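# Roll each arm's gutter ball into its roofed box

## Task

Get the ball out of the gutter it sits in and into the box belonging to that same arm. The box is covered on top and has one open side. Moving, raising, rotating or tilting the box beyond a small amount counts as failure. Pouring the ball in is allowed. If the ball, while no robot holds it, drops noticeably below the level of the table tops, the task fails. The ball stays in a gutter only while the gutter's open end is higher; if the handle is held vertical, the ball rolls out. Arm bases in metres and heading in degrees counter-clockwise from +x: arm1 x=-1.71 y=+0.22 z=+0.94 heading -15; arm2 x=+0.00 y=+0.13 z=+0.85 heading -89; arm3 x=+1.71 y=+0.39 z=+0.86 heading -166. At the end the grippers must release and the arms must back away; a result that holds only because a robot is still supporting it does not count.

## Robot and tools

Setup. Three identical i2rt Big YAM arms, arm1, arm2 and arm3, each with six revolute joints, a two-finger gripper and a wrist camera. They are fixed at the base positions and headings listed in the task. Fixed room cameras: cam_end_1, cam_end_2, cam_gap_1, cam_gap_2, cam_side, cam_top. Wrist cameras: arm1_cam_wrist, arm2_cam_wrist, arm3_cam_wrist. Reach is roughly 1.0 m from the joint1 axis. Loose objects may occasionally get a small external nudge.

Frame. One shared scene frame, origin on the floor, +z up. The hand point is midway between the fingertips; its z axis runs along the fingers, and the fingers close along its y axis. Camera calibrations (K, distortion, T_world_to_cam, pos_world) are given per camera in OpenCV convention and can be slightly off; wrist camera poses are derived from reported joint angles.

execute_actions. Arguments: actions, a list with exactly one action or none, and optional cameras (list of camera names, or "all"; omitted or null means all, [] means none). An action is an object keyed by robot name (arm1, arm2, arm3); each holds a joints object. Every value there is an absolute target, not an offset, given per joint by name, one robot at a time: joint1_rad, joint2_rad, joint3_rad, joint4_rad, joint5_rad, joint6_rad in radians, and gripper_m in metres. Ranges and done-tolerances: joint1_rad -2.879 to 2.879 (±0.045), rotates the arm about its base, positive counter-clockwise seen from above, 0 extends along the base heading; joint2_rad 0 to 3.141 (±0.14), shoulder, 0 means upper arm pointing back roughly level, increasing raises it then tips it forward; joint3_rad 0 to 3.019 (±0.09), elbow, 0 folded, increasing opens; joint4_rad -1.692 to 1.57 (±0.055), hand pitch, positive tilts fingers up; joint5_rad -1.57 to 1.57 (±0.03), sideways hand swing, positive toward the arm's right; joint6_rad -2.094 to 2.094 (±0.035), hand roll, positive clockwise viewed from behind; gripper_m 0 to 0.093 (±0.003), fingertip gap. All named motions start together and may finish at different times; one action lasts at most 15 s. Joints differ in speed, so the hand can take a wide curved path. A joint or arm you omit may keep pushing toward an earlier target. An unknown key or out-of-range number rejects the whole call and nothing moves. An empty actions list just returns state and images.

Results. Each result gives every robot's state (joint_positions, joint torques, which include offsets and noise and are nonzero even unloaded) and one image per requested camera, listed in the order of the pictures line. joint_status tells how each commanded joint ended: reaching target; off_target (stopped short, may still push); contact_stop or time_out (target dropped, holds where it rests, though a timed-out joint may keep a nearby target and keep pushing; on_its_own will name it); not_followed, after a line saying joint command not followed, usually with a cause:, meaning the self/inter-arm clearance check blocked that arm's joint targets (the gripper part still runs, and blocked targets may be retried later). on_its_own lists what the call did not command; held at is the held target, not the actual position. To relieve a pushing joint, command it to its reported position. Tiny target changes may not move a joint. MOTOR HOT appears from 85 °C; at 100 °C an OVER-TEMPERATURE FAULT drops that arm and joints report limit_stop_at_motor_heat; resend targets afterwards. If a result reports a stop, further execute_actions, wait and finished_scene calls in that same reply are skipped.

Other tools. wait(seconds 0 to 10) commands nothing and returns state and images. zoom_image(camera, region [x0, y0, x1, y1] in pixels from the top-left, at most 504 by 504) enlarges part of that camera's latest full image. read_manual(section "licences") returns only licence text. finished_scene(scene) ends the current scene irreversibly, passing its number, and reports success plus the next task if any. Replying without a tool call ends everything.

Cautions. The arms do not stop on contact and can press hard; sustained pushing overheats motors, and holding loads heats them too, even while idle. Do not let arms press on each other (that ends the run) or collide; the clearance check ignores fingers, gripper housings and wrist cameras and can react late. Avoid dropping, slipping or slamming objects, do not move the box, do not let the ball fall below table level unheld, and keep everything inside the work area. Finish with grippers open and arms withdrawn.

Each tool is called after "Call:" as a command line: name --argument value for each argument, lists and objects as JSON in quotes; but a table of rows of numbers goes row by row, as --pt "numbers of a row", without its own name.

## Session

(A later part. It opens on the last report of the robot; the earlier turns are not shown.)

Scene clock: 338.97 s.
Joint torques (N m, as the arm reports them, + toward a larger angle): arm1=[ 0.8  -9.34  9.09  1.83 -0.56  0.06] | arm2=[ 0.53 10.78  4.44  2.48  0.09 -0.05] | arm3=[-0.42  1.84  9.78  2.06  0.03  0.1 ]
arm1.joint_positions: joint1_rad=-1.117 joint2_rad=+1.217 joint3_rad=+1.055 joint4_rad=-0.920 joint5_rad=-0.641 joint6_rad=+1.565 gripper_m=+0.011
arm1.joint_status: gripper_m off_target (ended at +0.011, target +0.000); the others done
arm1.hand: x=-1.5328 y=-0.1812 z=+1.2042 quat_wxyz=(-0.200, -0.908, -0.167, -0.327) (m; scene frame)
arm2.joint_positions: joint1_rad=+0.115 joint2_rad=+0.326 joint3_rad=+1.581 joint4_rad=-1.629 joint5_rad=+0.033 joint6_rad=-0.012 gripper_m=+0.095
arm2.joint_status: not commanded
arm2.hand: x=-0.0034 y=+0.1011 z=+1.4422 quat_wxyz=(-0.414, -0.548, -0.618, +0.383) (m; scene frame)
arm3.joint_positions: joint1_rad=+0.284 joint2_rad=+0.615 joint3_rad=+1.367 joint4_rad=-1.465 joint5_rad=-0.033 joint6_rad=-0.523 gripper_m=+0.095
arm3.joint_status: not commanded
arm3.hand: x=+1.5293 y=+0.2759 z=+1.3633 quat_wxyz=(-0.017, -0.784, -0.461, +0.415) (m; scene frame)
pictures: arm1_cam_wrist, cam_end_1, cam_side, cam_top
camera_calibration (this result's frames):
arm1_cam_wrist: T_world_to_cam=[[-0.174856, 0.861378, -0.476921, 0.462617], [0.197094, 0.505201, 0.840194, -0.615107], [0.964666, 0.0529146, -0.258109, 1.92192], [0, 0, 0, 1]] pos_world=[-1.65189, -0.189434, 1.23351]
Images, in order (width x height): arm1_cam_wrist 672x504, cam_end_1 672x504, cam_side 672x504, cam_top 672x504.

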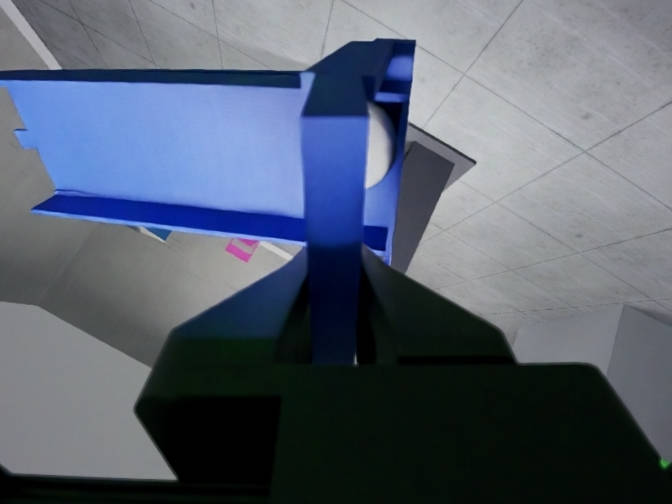

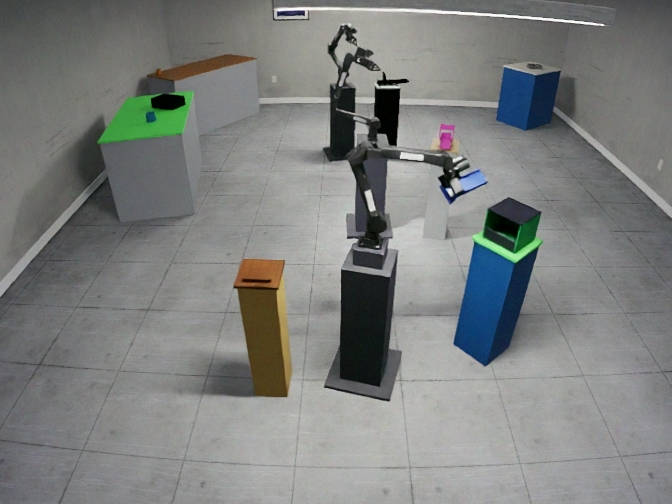

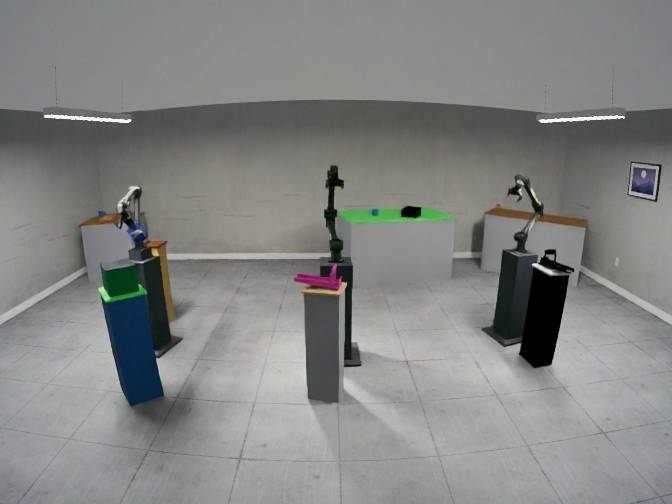

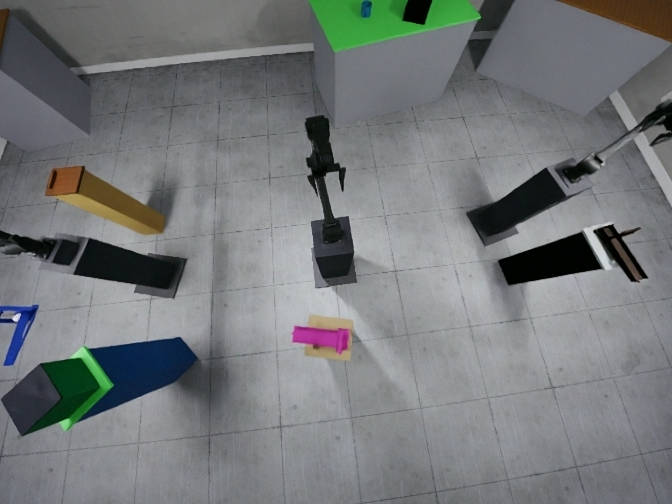

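Call:
execute_actions --actions '[{"arm1": {"joints": {"joint4_rad": -0.535, "joint5_rad": 0.0, "gripper_m": 0.0}}}]' --cameras '["cam_end_1"]'

Call:
execute_actions --actions '[{"arm1": {"joints": {"joint2_rad": 1.455, "joint3_rad": 0.772, "gripper_m": 0.0}}}]' --cameras '["arm1_cam_wrist", "cam_end_1", "cam_side", "cam_top"]'

Scene clock: 361.93 s.
Joint torques (N m, as the arm reports them, + toward a larger angle): arm1=[ 0.79 -9.86  9.88  3.12  0.27 -0.01] | arm2=[ 0.9  10.47  4.49  2.43  0.07 -0.04] | arm3=[-0.05  2.15  9.79  2.15  0.03  0.11]
arm1.joint_positions: joint1_rad=-1.117 joint2_rad=+1.217 joint3_rad=+1.050 joint4_rad=-0.572 joint5_rad=-0.003 joint6_rad=+1.570 gripper_m=+0.011
arm1.joint_status: gripper_m off_target (ended at +0.011, target +0.000); the others done
arm1.hand: x=-1.6176 y=-0.2815 z=+1.2236 quat_wxyz=(-0.402, -0.911, -0.088, -0.042) (m; scene frame)
arm2.joint_positions: joint1_rad=+0.115 joint2_rad=+0.326 joint3_rad=+1.581 joint4_rad=-1.629 joint5_rad=+0.033 joint6_rad=-0.012 gripper_m=+0.095
arm2.joint_status: not commanded
arm2.hand: x=-0.0034 y=+0.1011 z=+1.4422 quat_wxyz=(-0.414, -0.548, -0.618, +0.383) (m; scene frame)
arm3.joint_positions: joint1_rad=+0.284 joint2_rad=+0.615 joint3_rad=+1.367 joint4_rad=-1.465 joint5_rad=-0.033 joint6_rad=-0.523 gripper_m=+0.095
arm3.joint_status: not commanded
arm3.hand: x=+1.5293 y=+0.2759 z=+1.3633 quat_wxyz=(-0.017, -0.784, -0.461, +0.415) (m; scene frame)
pictures: cam_end_1
Images, in order (width x height): cam_end_1 672x504.

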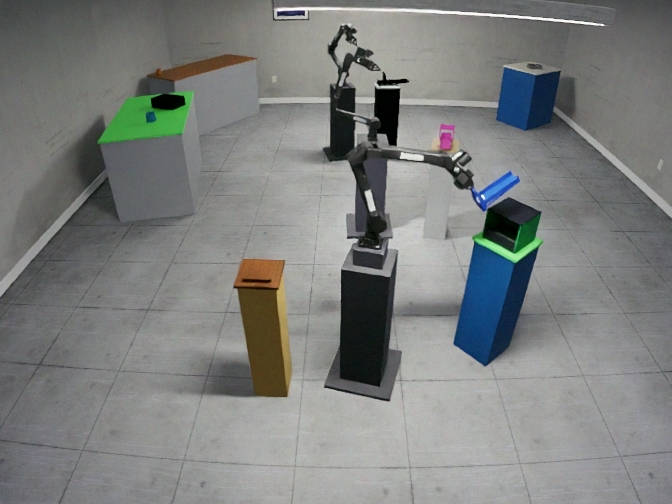

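Scene clock: 363.20 s.
Joint torques (N m, as the arm reports them, + toward a larger angle): arm1=[  0.77 -11.34   9.37   1.2    0.22   0.02] | arm2=[ 0.61 10.44  4.48  2.49  0.06 -0.03] | arm3=[-0.23  2.26  9.84  2.11  0.02  0.13]
arm1.joint_positions: joint1_rad=-1.117 joint2_rad=+1.470 joint3_rad=+0.748 joint4_rad=-0.546 joint5_rad=-0.001 joint6_rad=+1.572 gripper_m=+0.011
arm1.joint_status: gripper_m off_target (ended at +0.011, target +0.000); the others done
arm1.hand: x=-1.6365 y=-0.1817 z=+0.9704 quat_wxyz=(-0.150, -0.984, -0.094, -0.017) (m; scene frame)
arm2.joint_positions: joint1_rad=+0.115 joint2_rad=+0.326 joint3_rad=+1.581 joint4_rad=-1.629 joint5_rad=+0.033 joint6_rad=-0.012 gripper_m=+0.095
arm2.joint_status: not commanded
arm2.hand: x=-0.0034 y=+0.1011 z=+1.4422 quat_wxyz=(-0.414, -0.548, -0.618, +0.383) (m; scene frame)
arm3.joint_positions: joint1_rad=+0.284 joint2_rad=+0.615 joint3_rad=+1.367 joint4_rad=-1.465 joint5_rad=-0.033 joint6_rad=-0.523 gripper_m=+0.095
arm3.joint_status: not commanded
arm3.hand: x=+1.5293 y=+0.2759 z=+1.3633 quat_wxyz=(-0.017, -0.784, -0.461, +0.415) (m; scene frame)
pictures: arm1_cam_wrist, cam_end_1, cam_side, cam_top
camera_calibration (this result's frames):
arm1_cam_wrist: T_world_to_cam=[[-0.186939, 0.93541, -0.300104, 0.155402], [0.754492, 0.332351, 0.565937, 0.748973], [0.629123, -0.12063, -0.767888, 1.87562], [0, 0, 0, 1]] pos_world=[-1.71604, -0.168031, 1.06303]
Images, in order (width x height): arm1_cam_wrist 672x504, cam_end_1 672x504, cam_side 672x504, cam_top 672x504.

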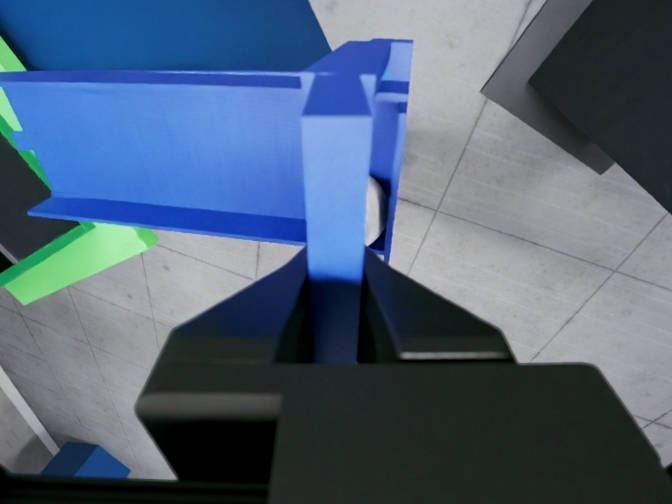

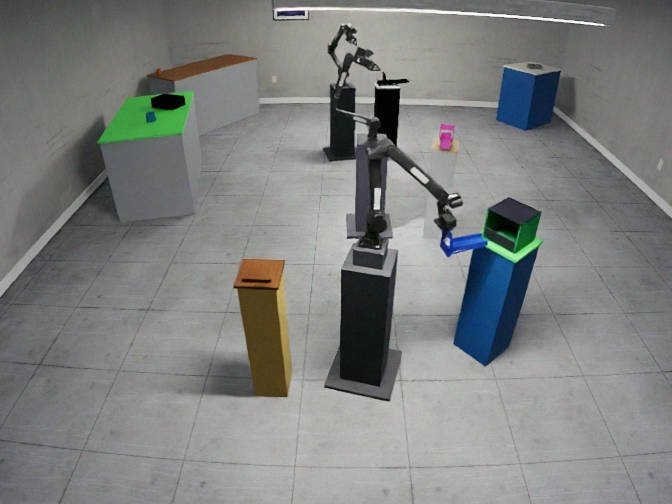

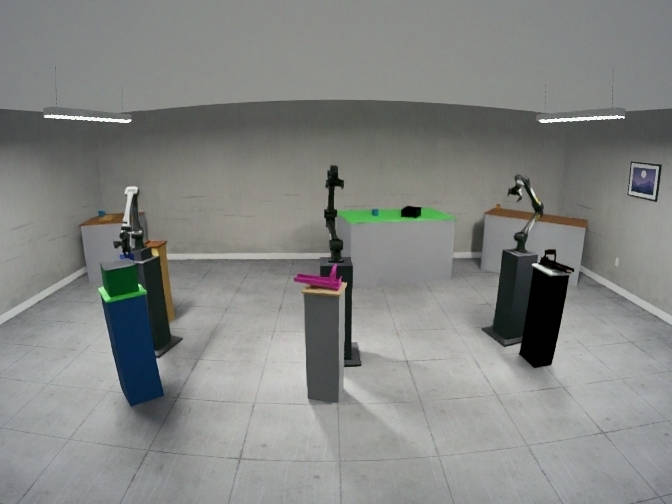

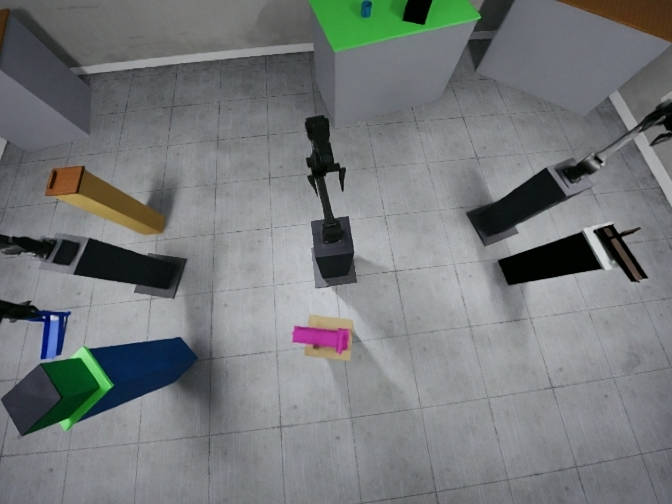

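Call:
zoom_image --camera "cam_end_1" --region '[420, 180, 560, 290]'

Call:
zoom_image --camera "cam_top" --region '[0, 280, 130, 440]'

Region (420, 180, 560, 290) of cam_end_1's 672x504 image, scaled by 3.600, with more detail than that image has; it fills the top 396 rows of this view, and the rest is white.

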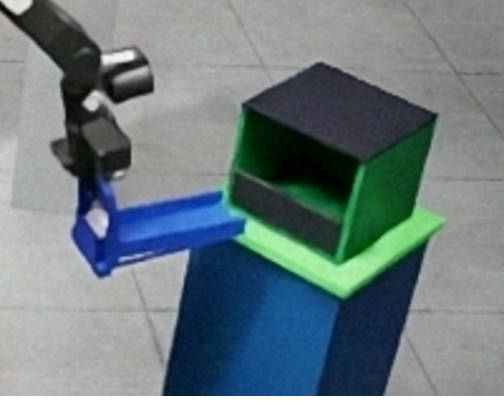

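Region (0, 280, 130, 440) of cam_top's 672x504 image, scaled by 3.150, with more detail than that image has; it fills the left 410 columns of this view, and the rest is white.

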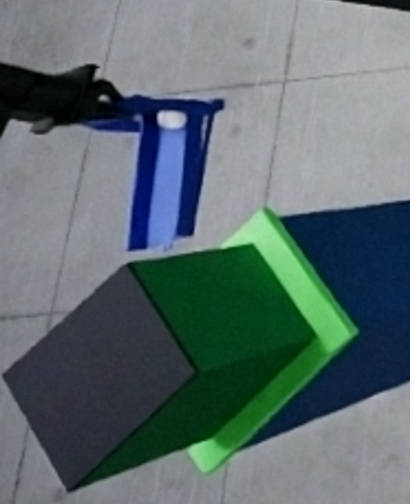

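Call:
execute_actions --actions '[{"arm1": {"joints": {"joint2_rad": 1.43, "joint3_rad": 0.925, "joint4_rad": -0.655, "gripper_m": 0.0}}}]' --cameras '["cam_end_1"]'

Call:
zoom_image --camera "cam_end_1" --region '[420, 180, 560, 290]'

Scene clock: 433.63 s.
Joint torques (N m, as the arm reports them, + toward a larger angle): arm1=[  0.73 -11.7   12.02   0.23   0.22   0.01] | arm2=[ 1.21 10.61  4.51  2.56  0.07 -0.05] | arm3=[-0.21  2.26  9.84  2.06  0.03  0.13]
arm1.joint_positions: joint1_rad=-1.117 joint2_rad=+1.441 joint3_rad=+0.879 joint4_rad=-0.643 joint5_rad=-0.001 joint6_rad=+1.572 gripper_m=+0.011
arm1.joint_status: gripper_m off_target (ended at +0.011, target +0.000); the others done
arm1.hand: x=-1.6290 y=-0.2211 z=+1.0251 quat_wxyz=(-0.181, -0.979, -0.094, -0.020) (m; scene frame)
arm2.joint_positions: joint1_rad=+0.115 joint2_rad=+0.326 joint3_rad=+1.581 joint4_rad=-1.629 joint5_rad=+0.033 joint6_rad=-0.012 gripper_m=+0.095
arm2.joint_status: not commanded
arm2.hand: x=-0.0034 y=+0.1011 z=+1.4422 quat_wxyz=(-0.414, -0.548, -0.618, +0.383) (m; scene frame)
arm3.joint_positions: joint1_rad=+0.284 joint2_rad=+0.615 joint3_rad=+1.367 joint4_rad=-1.465 joint5_rad=-0.033 joint6_rad=-0.523 gripper_m=+0.095
arm3.joint_status: not commanded
arm3.hand: x=+1.5293 y=+0.2759 z=+1.3633 quat_wxyz=(-0.017, -0.784, -0.461, +0.415) (m; scene frame)
pictures: cam_end_1
Images, in order (width x height): cam_end_1 672x504.

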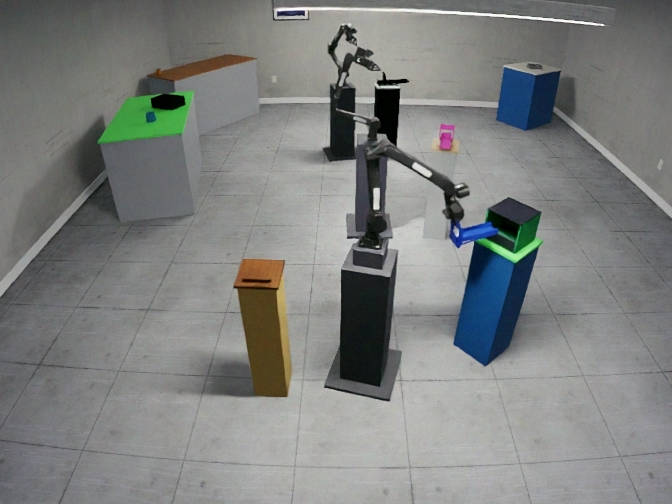

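Region (420, 180, 560, 290) of cam_end_1's 672x504 image, scaled by 3.600, with more detail than that image has; it fills the top 396 rows of this view, and the rest is white.

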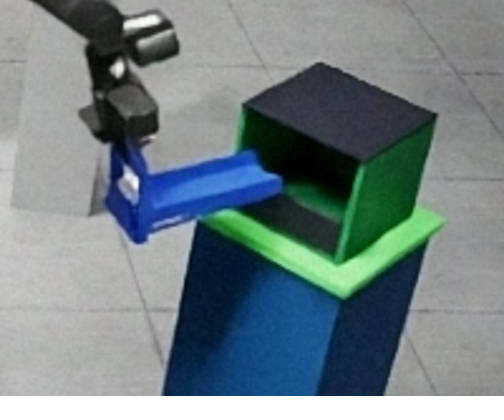

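Call:
execute_actions --actions '[{"arm1": {"joints": {"joint2_rad": 1.712, "joint3_rad": 1.252, "joint4_rad": -0.73, "gripper_m": 0.0}}}]' --cameras '["arm1_cam_wrist", "cam_end_1", "cam_top"]'

Call:
zoom_image --camera "cam_end_1" --region '[420, 180, 560, 290]'

Scene clock: 445.33 s.
Joint torques (N m, as the arm reports them, + toward a larger angle): arm1=[  0.83 -14.62  13.42   0.29   0.22   0.02] | arm2=[ 0.67 10.25  4.49  2.52  0.05 -0.04] | arm3=[-0.71  2.02  9.8   2.06  0.04  0.13]
arm1.joint_positions: joint1_rad=-1.117 joint2_rad=+1.715 joint3_rad=+1.191 joint4_rad=-0.721 joint5_rad=-0.001 joint6_rad=+1.572 gripper_m=+0.011
arm1.joint_status: gripper_m off_target (ended at +0.011, target +0.000); the others done
arm1.hand: x=-1.6096 y=-0.3204 z=+1.0147 quat_wxyz=(-0.161, -0.982, -0.094, -0.018) (m; scene frame)
arm2.joint_positions: joint1_rad=+0.115 joint2_rad=+0.326 joint3_rad=+1.581 joint4_rad=-1.629 joint5_rad=+0.033 joint6_rad=-0.012 gripper_m=+0.095
arm2.joint_status: not commanded
arm2.hand: x=-0.0034 y=+0.1011 z=+1.4422 quat_wxyz=(-0.414, -0.548, -0.618, +0.383) (m; scene frame)
arm3.joint_positions: joint1_rad=+0.284 joint2_rad=+0.615 joint3_rad=+1.367 joint4_rad=-1.465 joint5_rad=-0.033 joint6_rad=-0.523 gripper_m=+0.095
arm3.joint_status: not commanded
arm3.hand: x=+1.5293 y=+0.2759 z=+1.3633 quat_wxyz=(-0.017, -0.784, -0.461, +0.415) (m; scene frame)
pictures: arm1_cam_wrist, cam_end_1, cam_top
camera_calibration (this result's frames):
arm1_cam_wrist: T_world_to_cam=[[-0.185532, 0.928557, -0.321495, 0.325306], [0.75209, 0.344751, 0.5617, 0.754142], [0.632407, -0.13758, -0.762321, 1.87018], [0, 0, 0, 1]] pos_world=[-1.68955, -0.304756, 1.10666]
Images, in order (width x height): arm1_cam_wrist 672x504, cam_end_1 672x504, cam_top 672x504.

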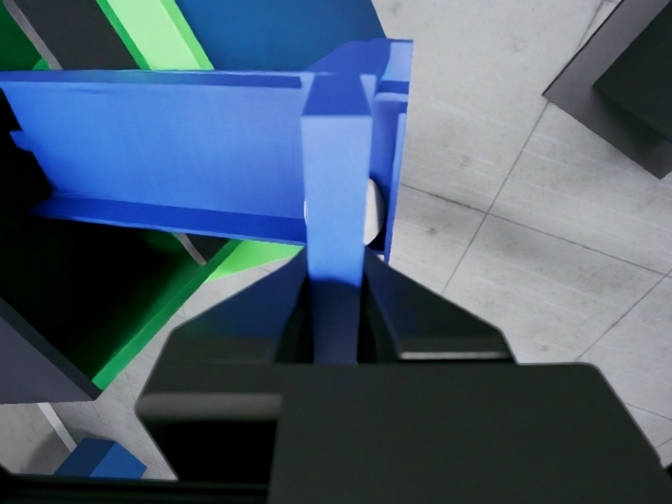

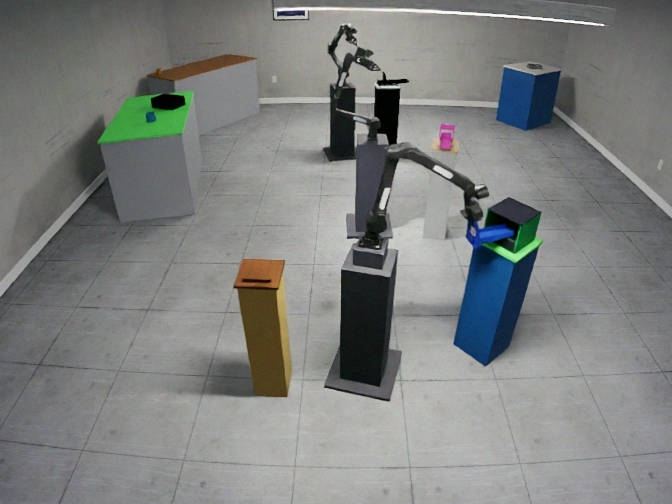

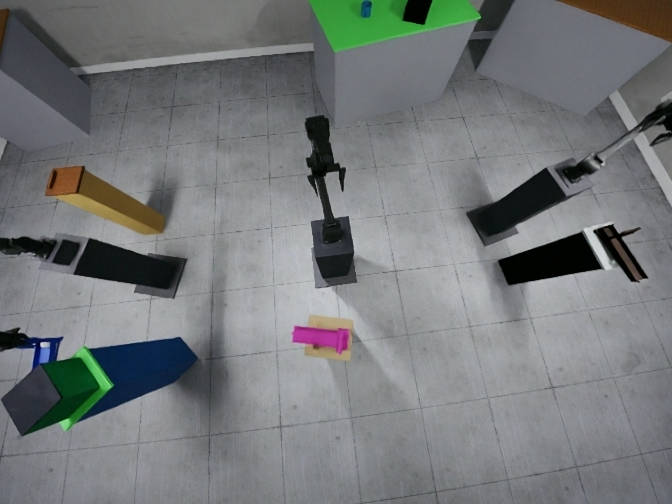

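Region (420, 180, 560, 290) of cam_end_1's 672x504 image, scaled by 3.600, with more detail than that image has; it fills the top 396 rows of this view, and the rest is white.

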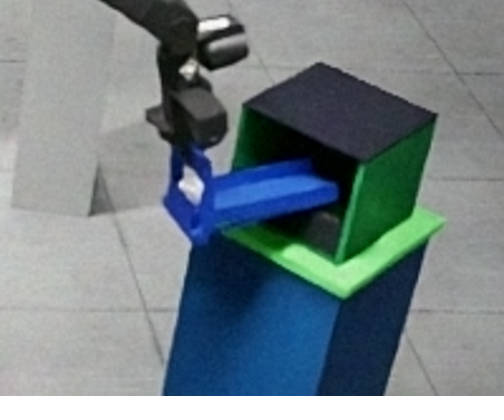

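Call:
execute_actions --actions '[{"arm1": {"joints": {"joint2_rad": 1.785, "joint3_rad": 1.5, "joint4_rad": -1.085, "gripper_m": 0.0}}}]' --cameras '["arm1_cam_wrist", "cam_end_1"]'

Call:
zoom_image --camera "cam_end_1" --region '[420, 160, 560, 290]'

Scene clock: 469.40 s.
Joint torques (N m, as the arm reports them, + toward a larger angle): arm1=[  0.82 -16.31  12.93  -0.22   0.22   0.03] | arm2=[ 1.2  10.31  4.52  2.54  0.08 -0.05] | arm3=[-0.59  1.6   9.75  2.01  0.05  0.11]
arm1.joint_positions: joint1_rad=-1.117 joint2_rad=+1.784 joint3_rad=+1.449 joint4_rad=-1.071 joint5_rad=-0.001 joint6_rad=+1.572 gripper_m=+0.011
arm1.joint_status: gripper_m off_target (ended at +0.011, target +0.000); the others done
arm1.hand: x=-1.6066 y=-0.3366 z=+1.0613 quat_wxyz=(-0.081, -0.992, -0.095, -0.010) (m; scene frame)
arm2.joint_positions: joint1_rad=+0.115 joint2_rad=+0.326 joint3_rad=+1.581 joint4_rad=-1.629 joint5_rad=+0.033 joint6_rad=-0.012 gripper_m=+0.095
arm2.joint_status: not commanded
arm2.hand: x=-0.0034 y=+0.1011 z=+1.4422 quat_wxyz=(-0.414, -0.548, -0.618, +0.383) (m; scene frame)
arm3.joint_positions: joint1_rad=+0.284 joint2_rad=+0.615 joint3_rad=+1.367 joint4_rad=-1.465 joint5_rad=-0.033 joint6_rad=-0.523 gripper_m=+0.095
arm3.joint_status: not commanded
arm3.hand: x=+1.5293 y=+0.2759 z=+1.3633 quat_wxyz=(-0.017, -0.784, -0.461, +0.415) (m; scene frame)
pictures: arm1_cam_wrist, cam_end_1
camera_calibration (this result's frames):
arm1_cam_wrist: T_world_to_cam=[[-0.193567, 0.967081, -0.165186, 0.19007], [0.769672, 0.254097, 0.585697, 0.703553], [0.608389, -0.0137678, -0.793519, 1.93779], [0, 0, 0, 1]] pos_world=[-1.68365, -0.335904, 1.15701]
Images, in order (width x height): arm1_cam_wrist 672x504, cam_end_1 672x504.

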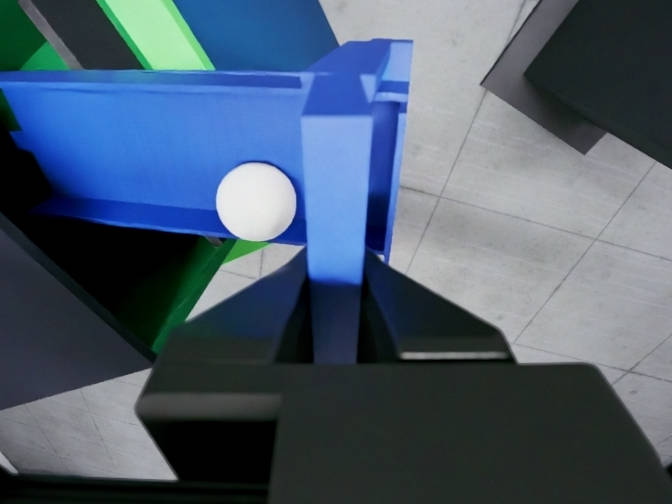

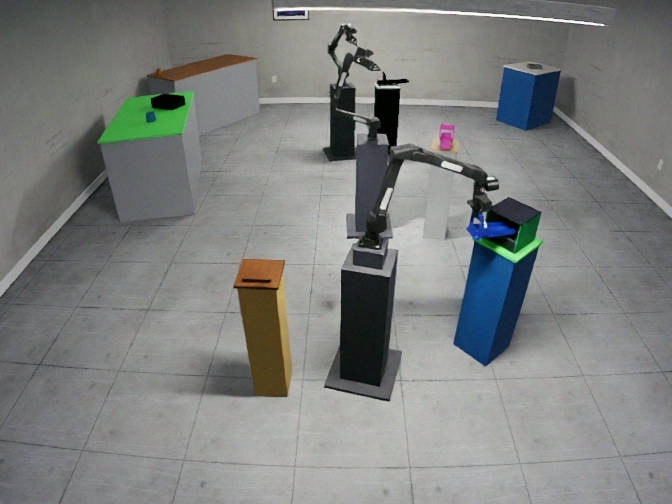

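Region (420, 160, 560, 290) of cam_end_1's 672x504 image, scaled by 3.600, with more detail than that image has; it fills the top 468 rows of this view, and the rest is white.

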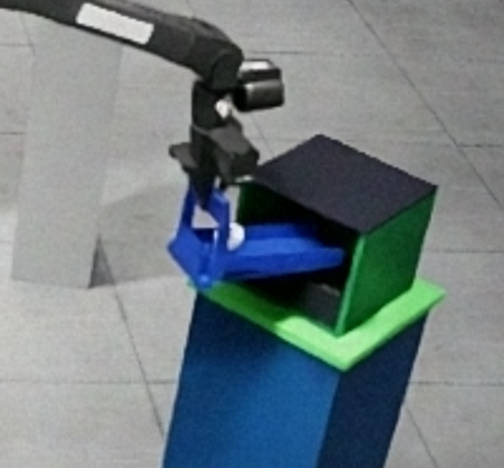

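Call:
execute_actions --actions '[]' --cameras '["arm1_cam_wrist", "cam_end_1"]'

Call:
zoom_image --camera "cam_end_1" --region '[420, 160, 560, 290]'

Scene clock: 474.23 s.
Joint torques (N m, as the arm reports them, + toward a larger angle): arm1=[  0.82 -16.22  13.07  -0.22   0.22   0.03] | arm2=[ 0.49 10.12  4.35  2.51  0.08  0.  ] | arm3=[-0.46  2.11  9.78  2.08  0.04  0.12]
arm1.joint_positions: joint1_rad=-1.117 joint2_rad=+1.784 joint3_rad=+1.449 joint4_rad=-1.072 joint5_rad=-0.001 joint6_rad=+1.572 gripper_m=+0.011
arm1.joint_status: gripper_m off_target (ended at +0.011, target +0.000); the others done
arm1.hand: x=-1.6067 y=-0.3364 z=+1.0612 quat_wxyz=(-0.081, -0.992, -0.095, -0.010) (m; scene frame)
arm2.joint_positions: joint1_rad=+0.115 joint2_rad=+0.326 joint3_rad=+1.581 joint4_rad=-1.629 joint5_rad=+0.033 joint6_rad=-0.012 gripper_m=+0.095
arm2.joint_status: not commanded
arm2.hand: x=-0.0034 y=+0.1011 z=+1.4422 quat_wxyz=(-0.414, -0.548, -0.618, +0.383) (m; scene frame)
arm3.joint_positions: joint1_rad=+0.284 joint2_rad=+0.615 joint3_rad=+1.367 joint4_rad=-1.465 joint5_rad=-0.033 joint6_rad=-0.523 gripper_m=+0.095
arm3.joint_status: not commanded
arm3.hand: x=+1.5293 y=+0.2759 z=+1.3633 quat_wxyz=(-0.017, -0.784, -0.461, +0.415) (m; scene frame)
pictures: arm1_cam_wrist, cam_end_1
camera_calibration (this result's frames):
arm1_cam_wrist: T_world_to_cam=[[-0.193593, 0.967204, -0.164434, 0.189082], [0.769756, 0.25366, 0.585774, 0.703459], [0.608274, -0.013172, -0.793618, 1.93791], [0, 0, 0, 1]] pos_world=[-1.68367, -0.335794, 1.15699]
Images, in order (width x height): arm1_cam_wrist 672x504, cam_end_1 672x504.

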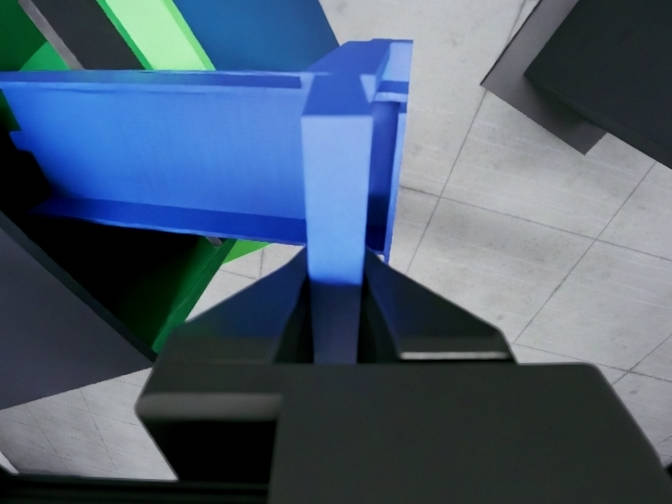

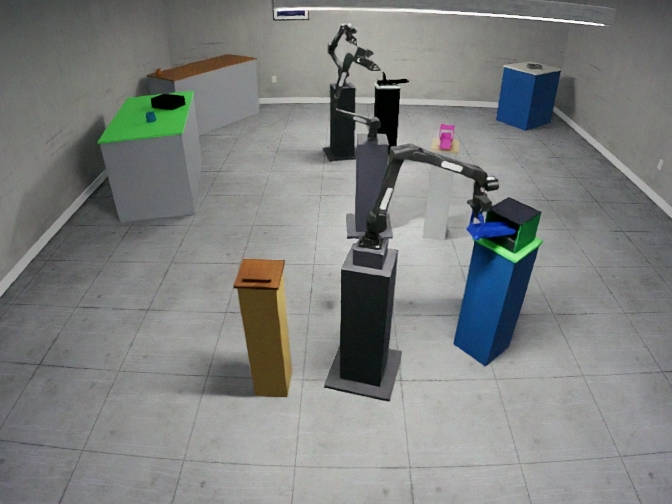

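Region (420, 160, 560, 290) of cam_end_1's 672x504 image, scaled by 3.600, with more detail than that image has; it fills the top 468 rows of this view, and the rest is white.

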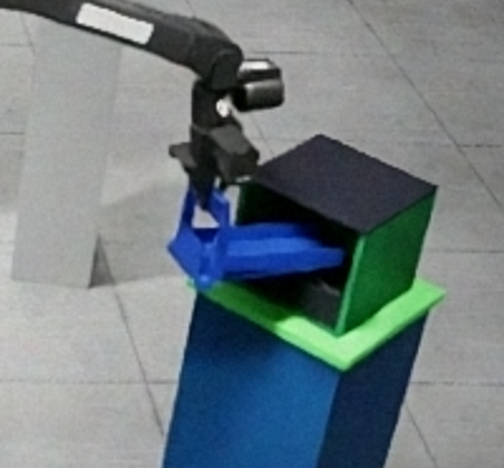

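Call:
execute_actions --actions '[{"arm1": {"joints": {"joint2_rad": 1.32, "joint3_rad": 1.015, "joint4_rad": -1.12, "gripper_m": 0.0}}}]' --cameras '["cam_end_1"]'

Call:
zoom_image --camera "cam_end_1" --region '[420, 160, 560, 290]'

Scene clock: 501.80 s.
Joint torques (N m, as the arm reports them, + toward a larger angle): arm1=[ 0.81 -9.03  8.58 -0.04  0.22  0.04] | arm2=[ 0.51 10.63  4.45  2.47  0.06 -0.05] | arm3=[-0.59  1.71  9.79  2.04  0.04  0.12]
arm1.joint_positions: joint1_rad=-1.117 joint2_rad=+1.314 joint3_rad=+1.021 joint4_rad=-1.110 joint5_rad=-0.001 joint6_rad=+1.572 gripper_m=+0.011
arm1.joint_status: gripper_m off_target (ended at +0.011, target +0.000); the others done
arm1.hand: x=-1.6395 y=-0.1687 z=+1.1047 quat_wxyz=(-0.083, -0.992, -0.095, -0.010) (m; scene frame)
arm2.joint_positions: joint1_rad=+0.115 joint2_rad=+0.326 joint3_rad=+1.581 joint4_rad=-1.629 joint5_rad=+0.033 joint6_rad=-0.012 gripper_m=+0.095
arm2.joint_status: not commanded
arm2.hand: x=-0.0034 y=+0.1011 z=+1.4422 quat_wxyz=(-0.414, -0.548, -0.618, +0.383) (m; scene frame)
arm3.joint_positions: joint1_rad=+0.284 joint2_rad=+0.615 joint3_rad=+1.367 joint4_rad=-1.465 joint5_rad=-0.033 joint6_rad=-0.523 gripper_m=+0.095
arm3.joint_status: not commanded
arm3.hand: x=+1.5293 y=+0.2759 z=+1.3633 quat_wxyz=(-0.017, -0.784, -0.461, +0.415) (m; scene frame)
pictures: cam_end_1
Images, in order (width x height): cam_end_1 672x504.

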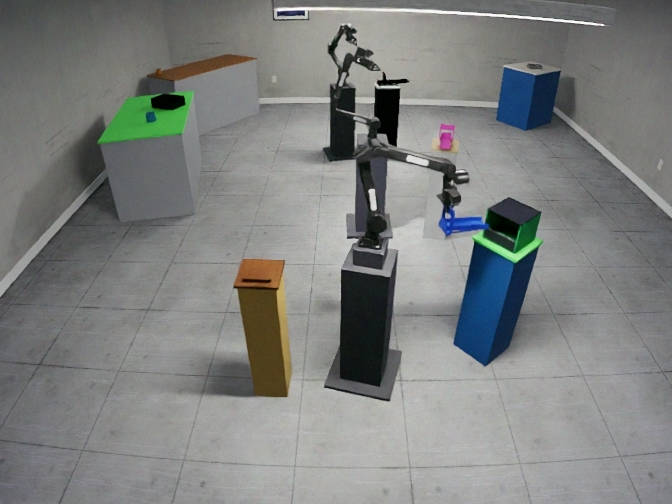

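Region (420, 160, 560, 290) of cam_end_1's 672x504 image, scaled by 3.600, with more detail than that image has; it fills the top 468 rows of this view, and the rest is white.

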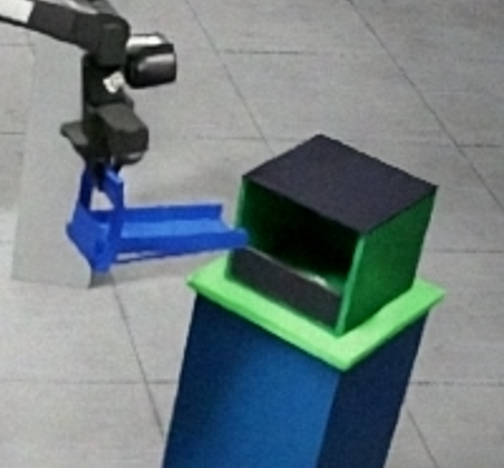

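Call:
execute_actions --actions '[{"arm1": {"joints": {"joint1_rad": 1.815, "joint4_rad": -1.275, "joint5_rad": -0.313, "joint6_rad": 0.042, "gripper_m": 0.0}}}]' --cameras '["cam_end_1"]'

Scene clock: 508.27 s.
Joint torques (N m, as the arm reports them, + toward a larger angle): arm1=[ 0.39 -9.03  8.4  -0.52 -0.22 -0.05] | arm2=[ 0.54 10.02  4.58  2.43  0.07 -0.04] | arm3=[-0.72  2.44  9.87  2.09  0.03  0.13]
arm1.joint_positions: joint1_rad=+1.816 joint2_rad=+1.314 joint3_rad=+1.021 joint4_rad=-1.260 joint5_rad=-0.311 joint6_rad=+0.050 gripper_m=+0.011
arm1.joint_status: gripper_m off_target (ended at +0.011, target +0.000); the others done
arm1.hand: x=-1.7615 y=+0.5842 z=+1.1101 quat_wxyz=(+0.104, +0.676, -0.721, -0.113) (m; scene frame)
arm2.joint_positions: joint1_rad=+0.115 joint2_rad=+0.326 joint3_rad=+1.581 joint4_rad=-1.629 joint5_rad=+0.033 joint6_rad=-0.012 gripper_m=+0.095
arm2.joint_status: not commanded
arm2.hand: x=-0.0034 y=+0.1011 z=+1.4422 quat_wxyz=(-0.414, -0.548, -0.618, +0.383) (m; scene frame)
arm3.joint_positions: joint1_rad=+0.284 joint2_rad=+0.615 joint3_rad=+1.367 joint4_rad=-1.465 joint5_rad=-0.033 joint6_rad=-0.523 gripper_m=+0.095
arm3.joint_status: not commanded
arm3.hand: x=+1.5293 y=+0.2759 z=+1.3633 quat_wxyz=(-0.017, -0.784, -0.461, +0.415) (m; scene frame)
pictures: cam_end_1
Images, in order (width x height): cam_end_1 672x504.

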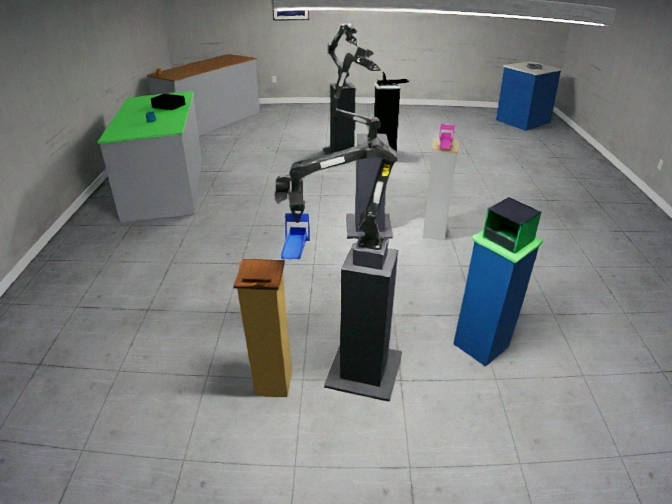

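Call:
execute_actions --actions '[{"arm1": {"joints": {"joint1_rad": 1.82, "joint2_rad": 1.935, "joint3_rad": 1.455, "joint4_rad": -1.005, "gripper_m": 0.0}}}]' --cameras '["arm1_cam_wrist", "cam_end_1"]'

Call:
zoom_image --camera "cam_end_1" --region '[210, 190, 310, 300]'

Scene clock: 518.93 s.
Joint torques (N m, as the arm reports them, + toward a larger angle): arm1=[  0.6  -17.9   11.56   0.44  -0.17  -0.04] | arm2=[ 0.79 10.31  4.51  2.49  0.07 -0.05] | arm3=[-0.26  2.2   9.86  2.08  0.07  0.11]
arm1.joint_positions: joint1_rad=+1.816 joint2_rad=+1.943 joint3_rad=+1.412 joint4_rad=-1.011 joint5_rad=-0.312 joint6_rad=+0.048 gripper_m=+0.011
arm1.joint_status: gripper_m off_target (ended at +0.011, target +0.000); the others done
arm1.hand: x=-1.7579 y=+0.7820 z=+0.9719 quat_wxyz=(+0.100, +0.677, -0.719, -0.118) (m; scene frame)
arm2.joint_positions: joint1_rad=+0.115 joint2_rad=+0.326 joint3_rad=+1.581 joint4_rad=-1.629 joint5_rad=+0.033 joint6_rad=-0.012 gripper_m=+0.095
arm2.joint_status: not commanded
arm2.hand: x=-0.0034 y=+0.1011 z=+1.4422 quat_wxyz=(-0.414, -0.548, -0.618, +0.383) (m; scene frame)
arm3.joint_positions: joint1_rad=+0.284 joint2_rad=+0.615 joint3_rad=+1.367 joint4_rad=-1.465 joint5_rad=-0.033 joint6_rad=-0.523 gripper_m=+0.095
arm3.joint_status: not commanded
arm3.hand: x=+1.5293 y=+0.2759 z=+1.3633 quat_wxyz=(-0.017, -0.784, -0.461, +0.415) (m; scene frame)
pictures: arm1_cam_wrist, cam_end_1
camera_calibration (this result's frames):
arm1_cam_wrist: T_world_to_cam=[[0.950485, -0.0479098, -0.307056, 2.00694], [0.135534, -0.825225, 0.548301, 0.353728], [-0.279659, -0.562768, -0.777871, 0.827363], [0, 0, 0, 1]] pos_world=[-1.72413, 0.853671, 1.06588]
Images, in order (width x height): arm1_cam_wrist 672x504, cam_end_1 672x504.

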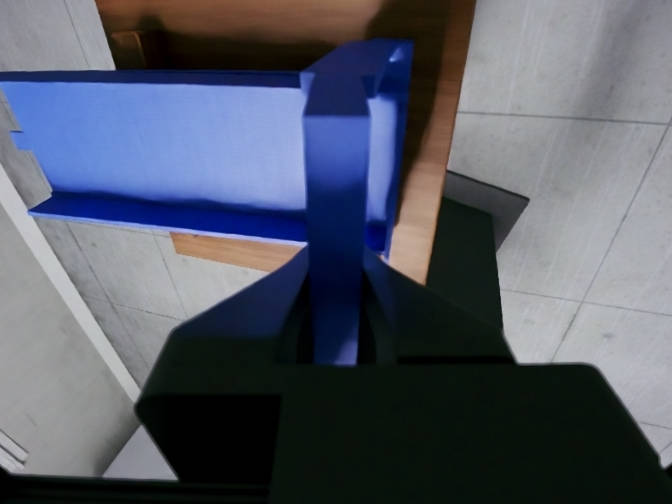

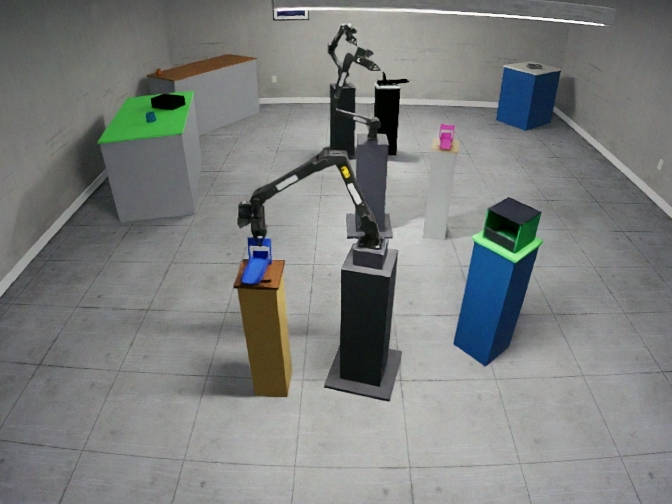

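Region (210, 190, 310, 300) of cam_end_1's 672x504 image, scaled by 4.582, with more detail than that image has; it fills the left 458 columns of this view, and the rest is white.

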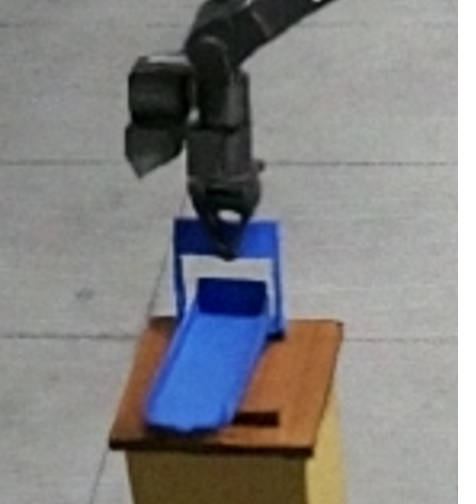

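The gutter is back over its table. I'll release it, then move the arm up and clear.

Call:
execute_actions --actions '[{"arm1": {"joints": {"gripper_m": 0.06}}}]' --cameras '[]'

Call:
execute_actions --actions '[{"arm1": {"joints": {"joint2_rad": 1.7, "joint3_rad": 1.5, "joint4_rad": -1.3}}}]' --cameras '["cam_end_1", "cam_side", "cam_top"]'

Scene clock: 523.13 s.
Joint torques (N m, as the arm reports them, + toward a larger angle): arm1=[  0.96 -17.89  11.49   0.48  -0.12  -0.03] | arm2=[ 0.42 10.67  4.4   2.4   0.06 -0.04] | arm3=[-0.59  1.85  9.82  2.12  0.04  0.13]
arm1.joint_positions: joint1_rad=+1.816 joint2_rad=+1.943 joint3_rad=+1.412 joint4_rad=-1.011 joint5_rad=-0.313 joint6_rad=+0.048 gripper_m=+0.060
arm1.joint_status: all done
arm1.hand: x=-1.7581 y=+0.7821 z=+0.9724 quat_wxyz=(+0.100, +0.677, -0.719, -0.118) (m; scene frame)
arm2.joint_positions: joint1_rad=+0.115 joint2_rad=+0.326 joint3_rad=+1.581 joint4_rad=-1.629 joint5_rad=+0.033 joint6_rad=-0.012 gripper_m=+0.095
arm2.joint_status: not commanded
arm2.hand: x=-0.0034 y=+0.1011 z=+1.4422 quat_wxyz=(-0.414, -0.548, -0.618, +0.383) (m; scene frame)
arm3.joint_positions: joint1_rad=+0.284 joint2_rad=+0.615 joint3_rad=+1.367 joint4_rad=-1.465 joint5_rad=-0.033 joint6_rad=-0.523 gripper_m=+0.095
arm3.joint_status: not commanded
arm3.hand: x=+1.5293 y=+0.2759 z=+1.3633 quat_wxyz=(-0.017, -0.784, -0.461, +0.415) (m; scene frame)
pictures: none
No camera images: the call's "cameras" was empty. Leave "cameras" out to get every camera's image.

Scene clock: 524.37 s.
Joint torques (N m, as the arm reports them, + toward a larger angle): arm1=[  0.91 -13.67  11.26  -0.43  -0.12  -0.03] | arm2=[ 0.54 10.19  4.5   2.51  0.08 -0.03] | arm3=[-0.73  1.97  9.8   1.99  0.06  0.1 ]
arm1.joint_positions: joint1_rad=+1.816 joint2_rad=+1.679 joint3_rad=+1.473 joint4_rad=-1.283 joint5_rad=-0.313 joint6_rad=+0.048 gripper_m=+0.060
arm1.joint_status: all done
arm1.hand: x=-1.7592 y=+0.7464 z=+1.1291 quat_wxyz=(+0.082, +0.680, -0.716, -0.137) (m; scene frame)
arm2.joint_positions: joint1_rad=+0.115 joint2_rad=+0.326 joint3_rad=+1.581 joint4_rad=-1.629 joint5_rad=+0.033 joint6_rad=-0.012 gripper_m=+0.095
arm2.joint_status: not commanded
arm2.hand: x=-0.0034 y=+0.1011 z=+1.4422 quat_wxyz=(-0.414, -0.548, -0.618, +0.383) (m; scene frame)
arm3.joint_positions: joint1_rad=+0.284 joint2_rad=+0.615 joint3_rad=+1.367 joint4_rad=-1.465 joint5_rad=-0.033 joint6_rad=-0.523 gripper_m=+0.095
arm3.joint_status: not commanded
arm3.hand: x=+1.5293 y=+0.2759 z=+1.3633 quat_wxyz=(-0.017, -0.784, -0.461, +0.415) (m; scene frame)
pictures: cam_end_1, cam_side, cam_top
Images, in order (width x height): cam_end_1 672x504, cam_side 672x504, cam_top 672x504.

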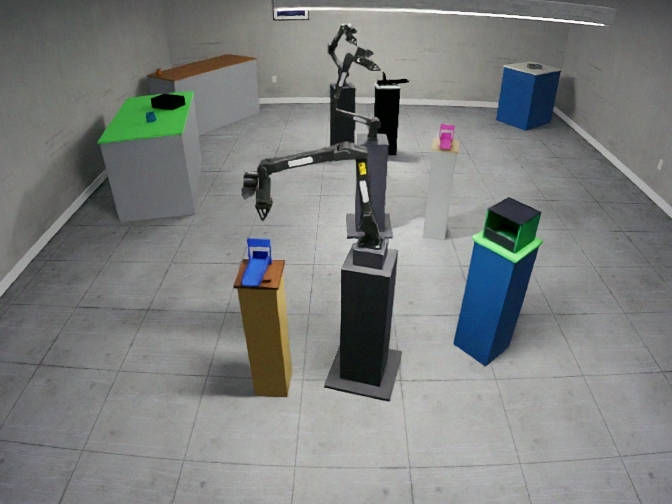

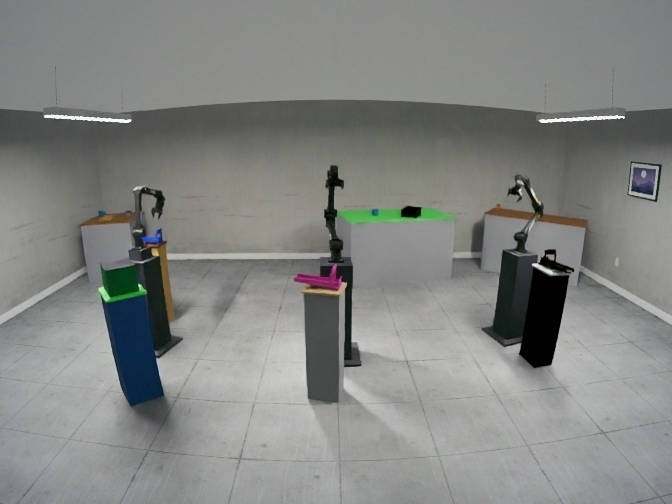

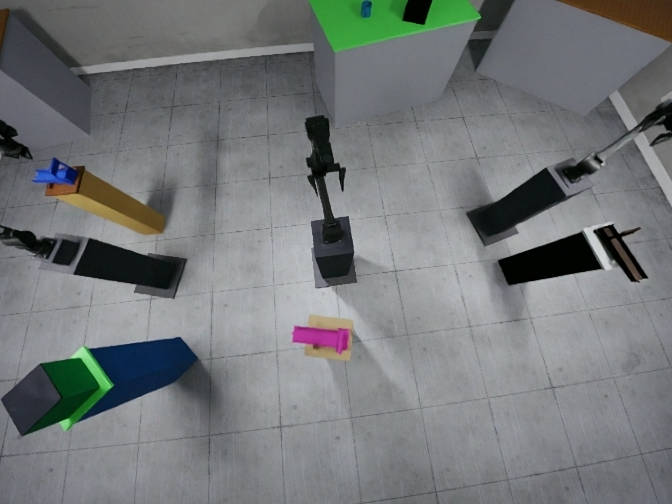

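Call:
zoom_image --camera "cam_end_1" --region '[460, 185, 560, 270]'

Region (460, 185, 560, 270) of cam_end_1's 672x504 image, scaled by 5.040, with more detail than that image has; it fills the top 428 rows of this view, and the rest is white.

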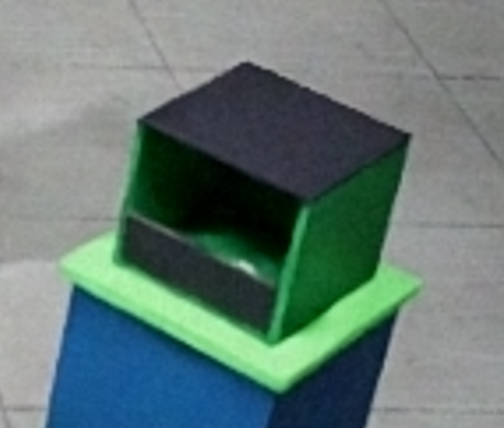

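The ball's top is visible behind the lip, so it's inside the box. The gutter is back on its table and the arm is clear.

Call:
finished_scene --scene 1

The scene is finished: the task was done.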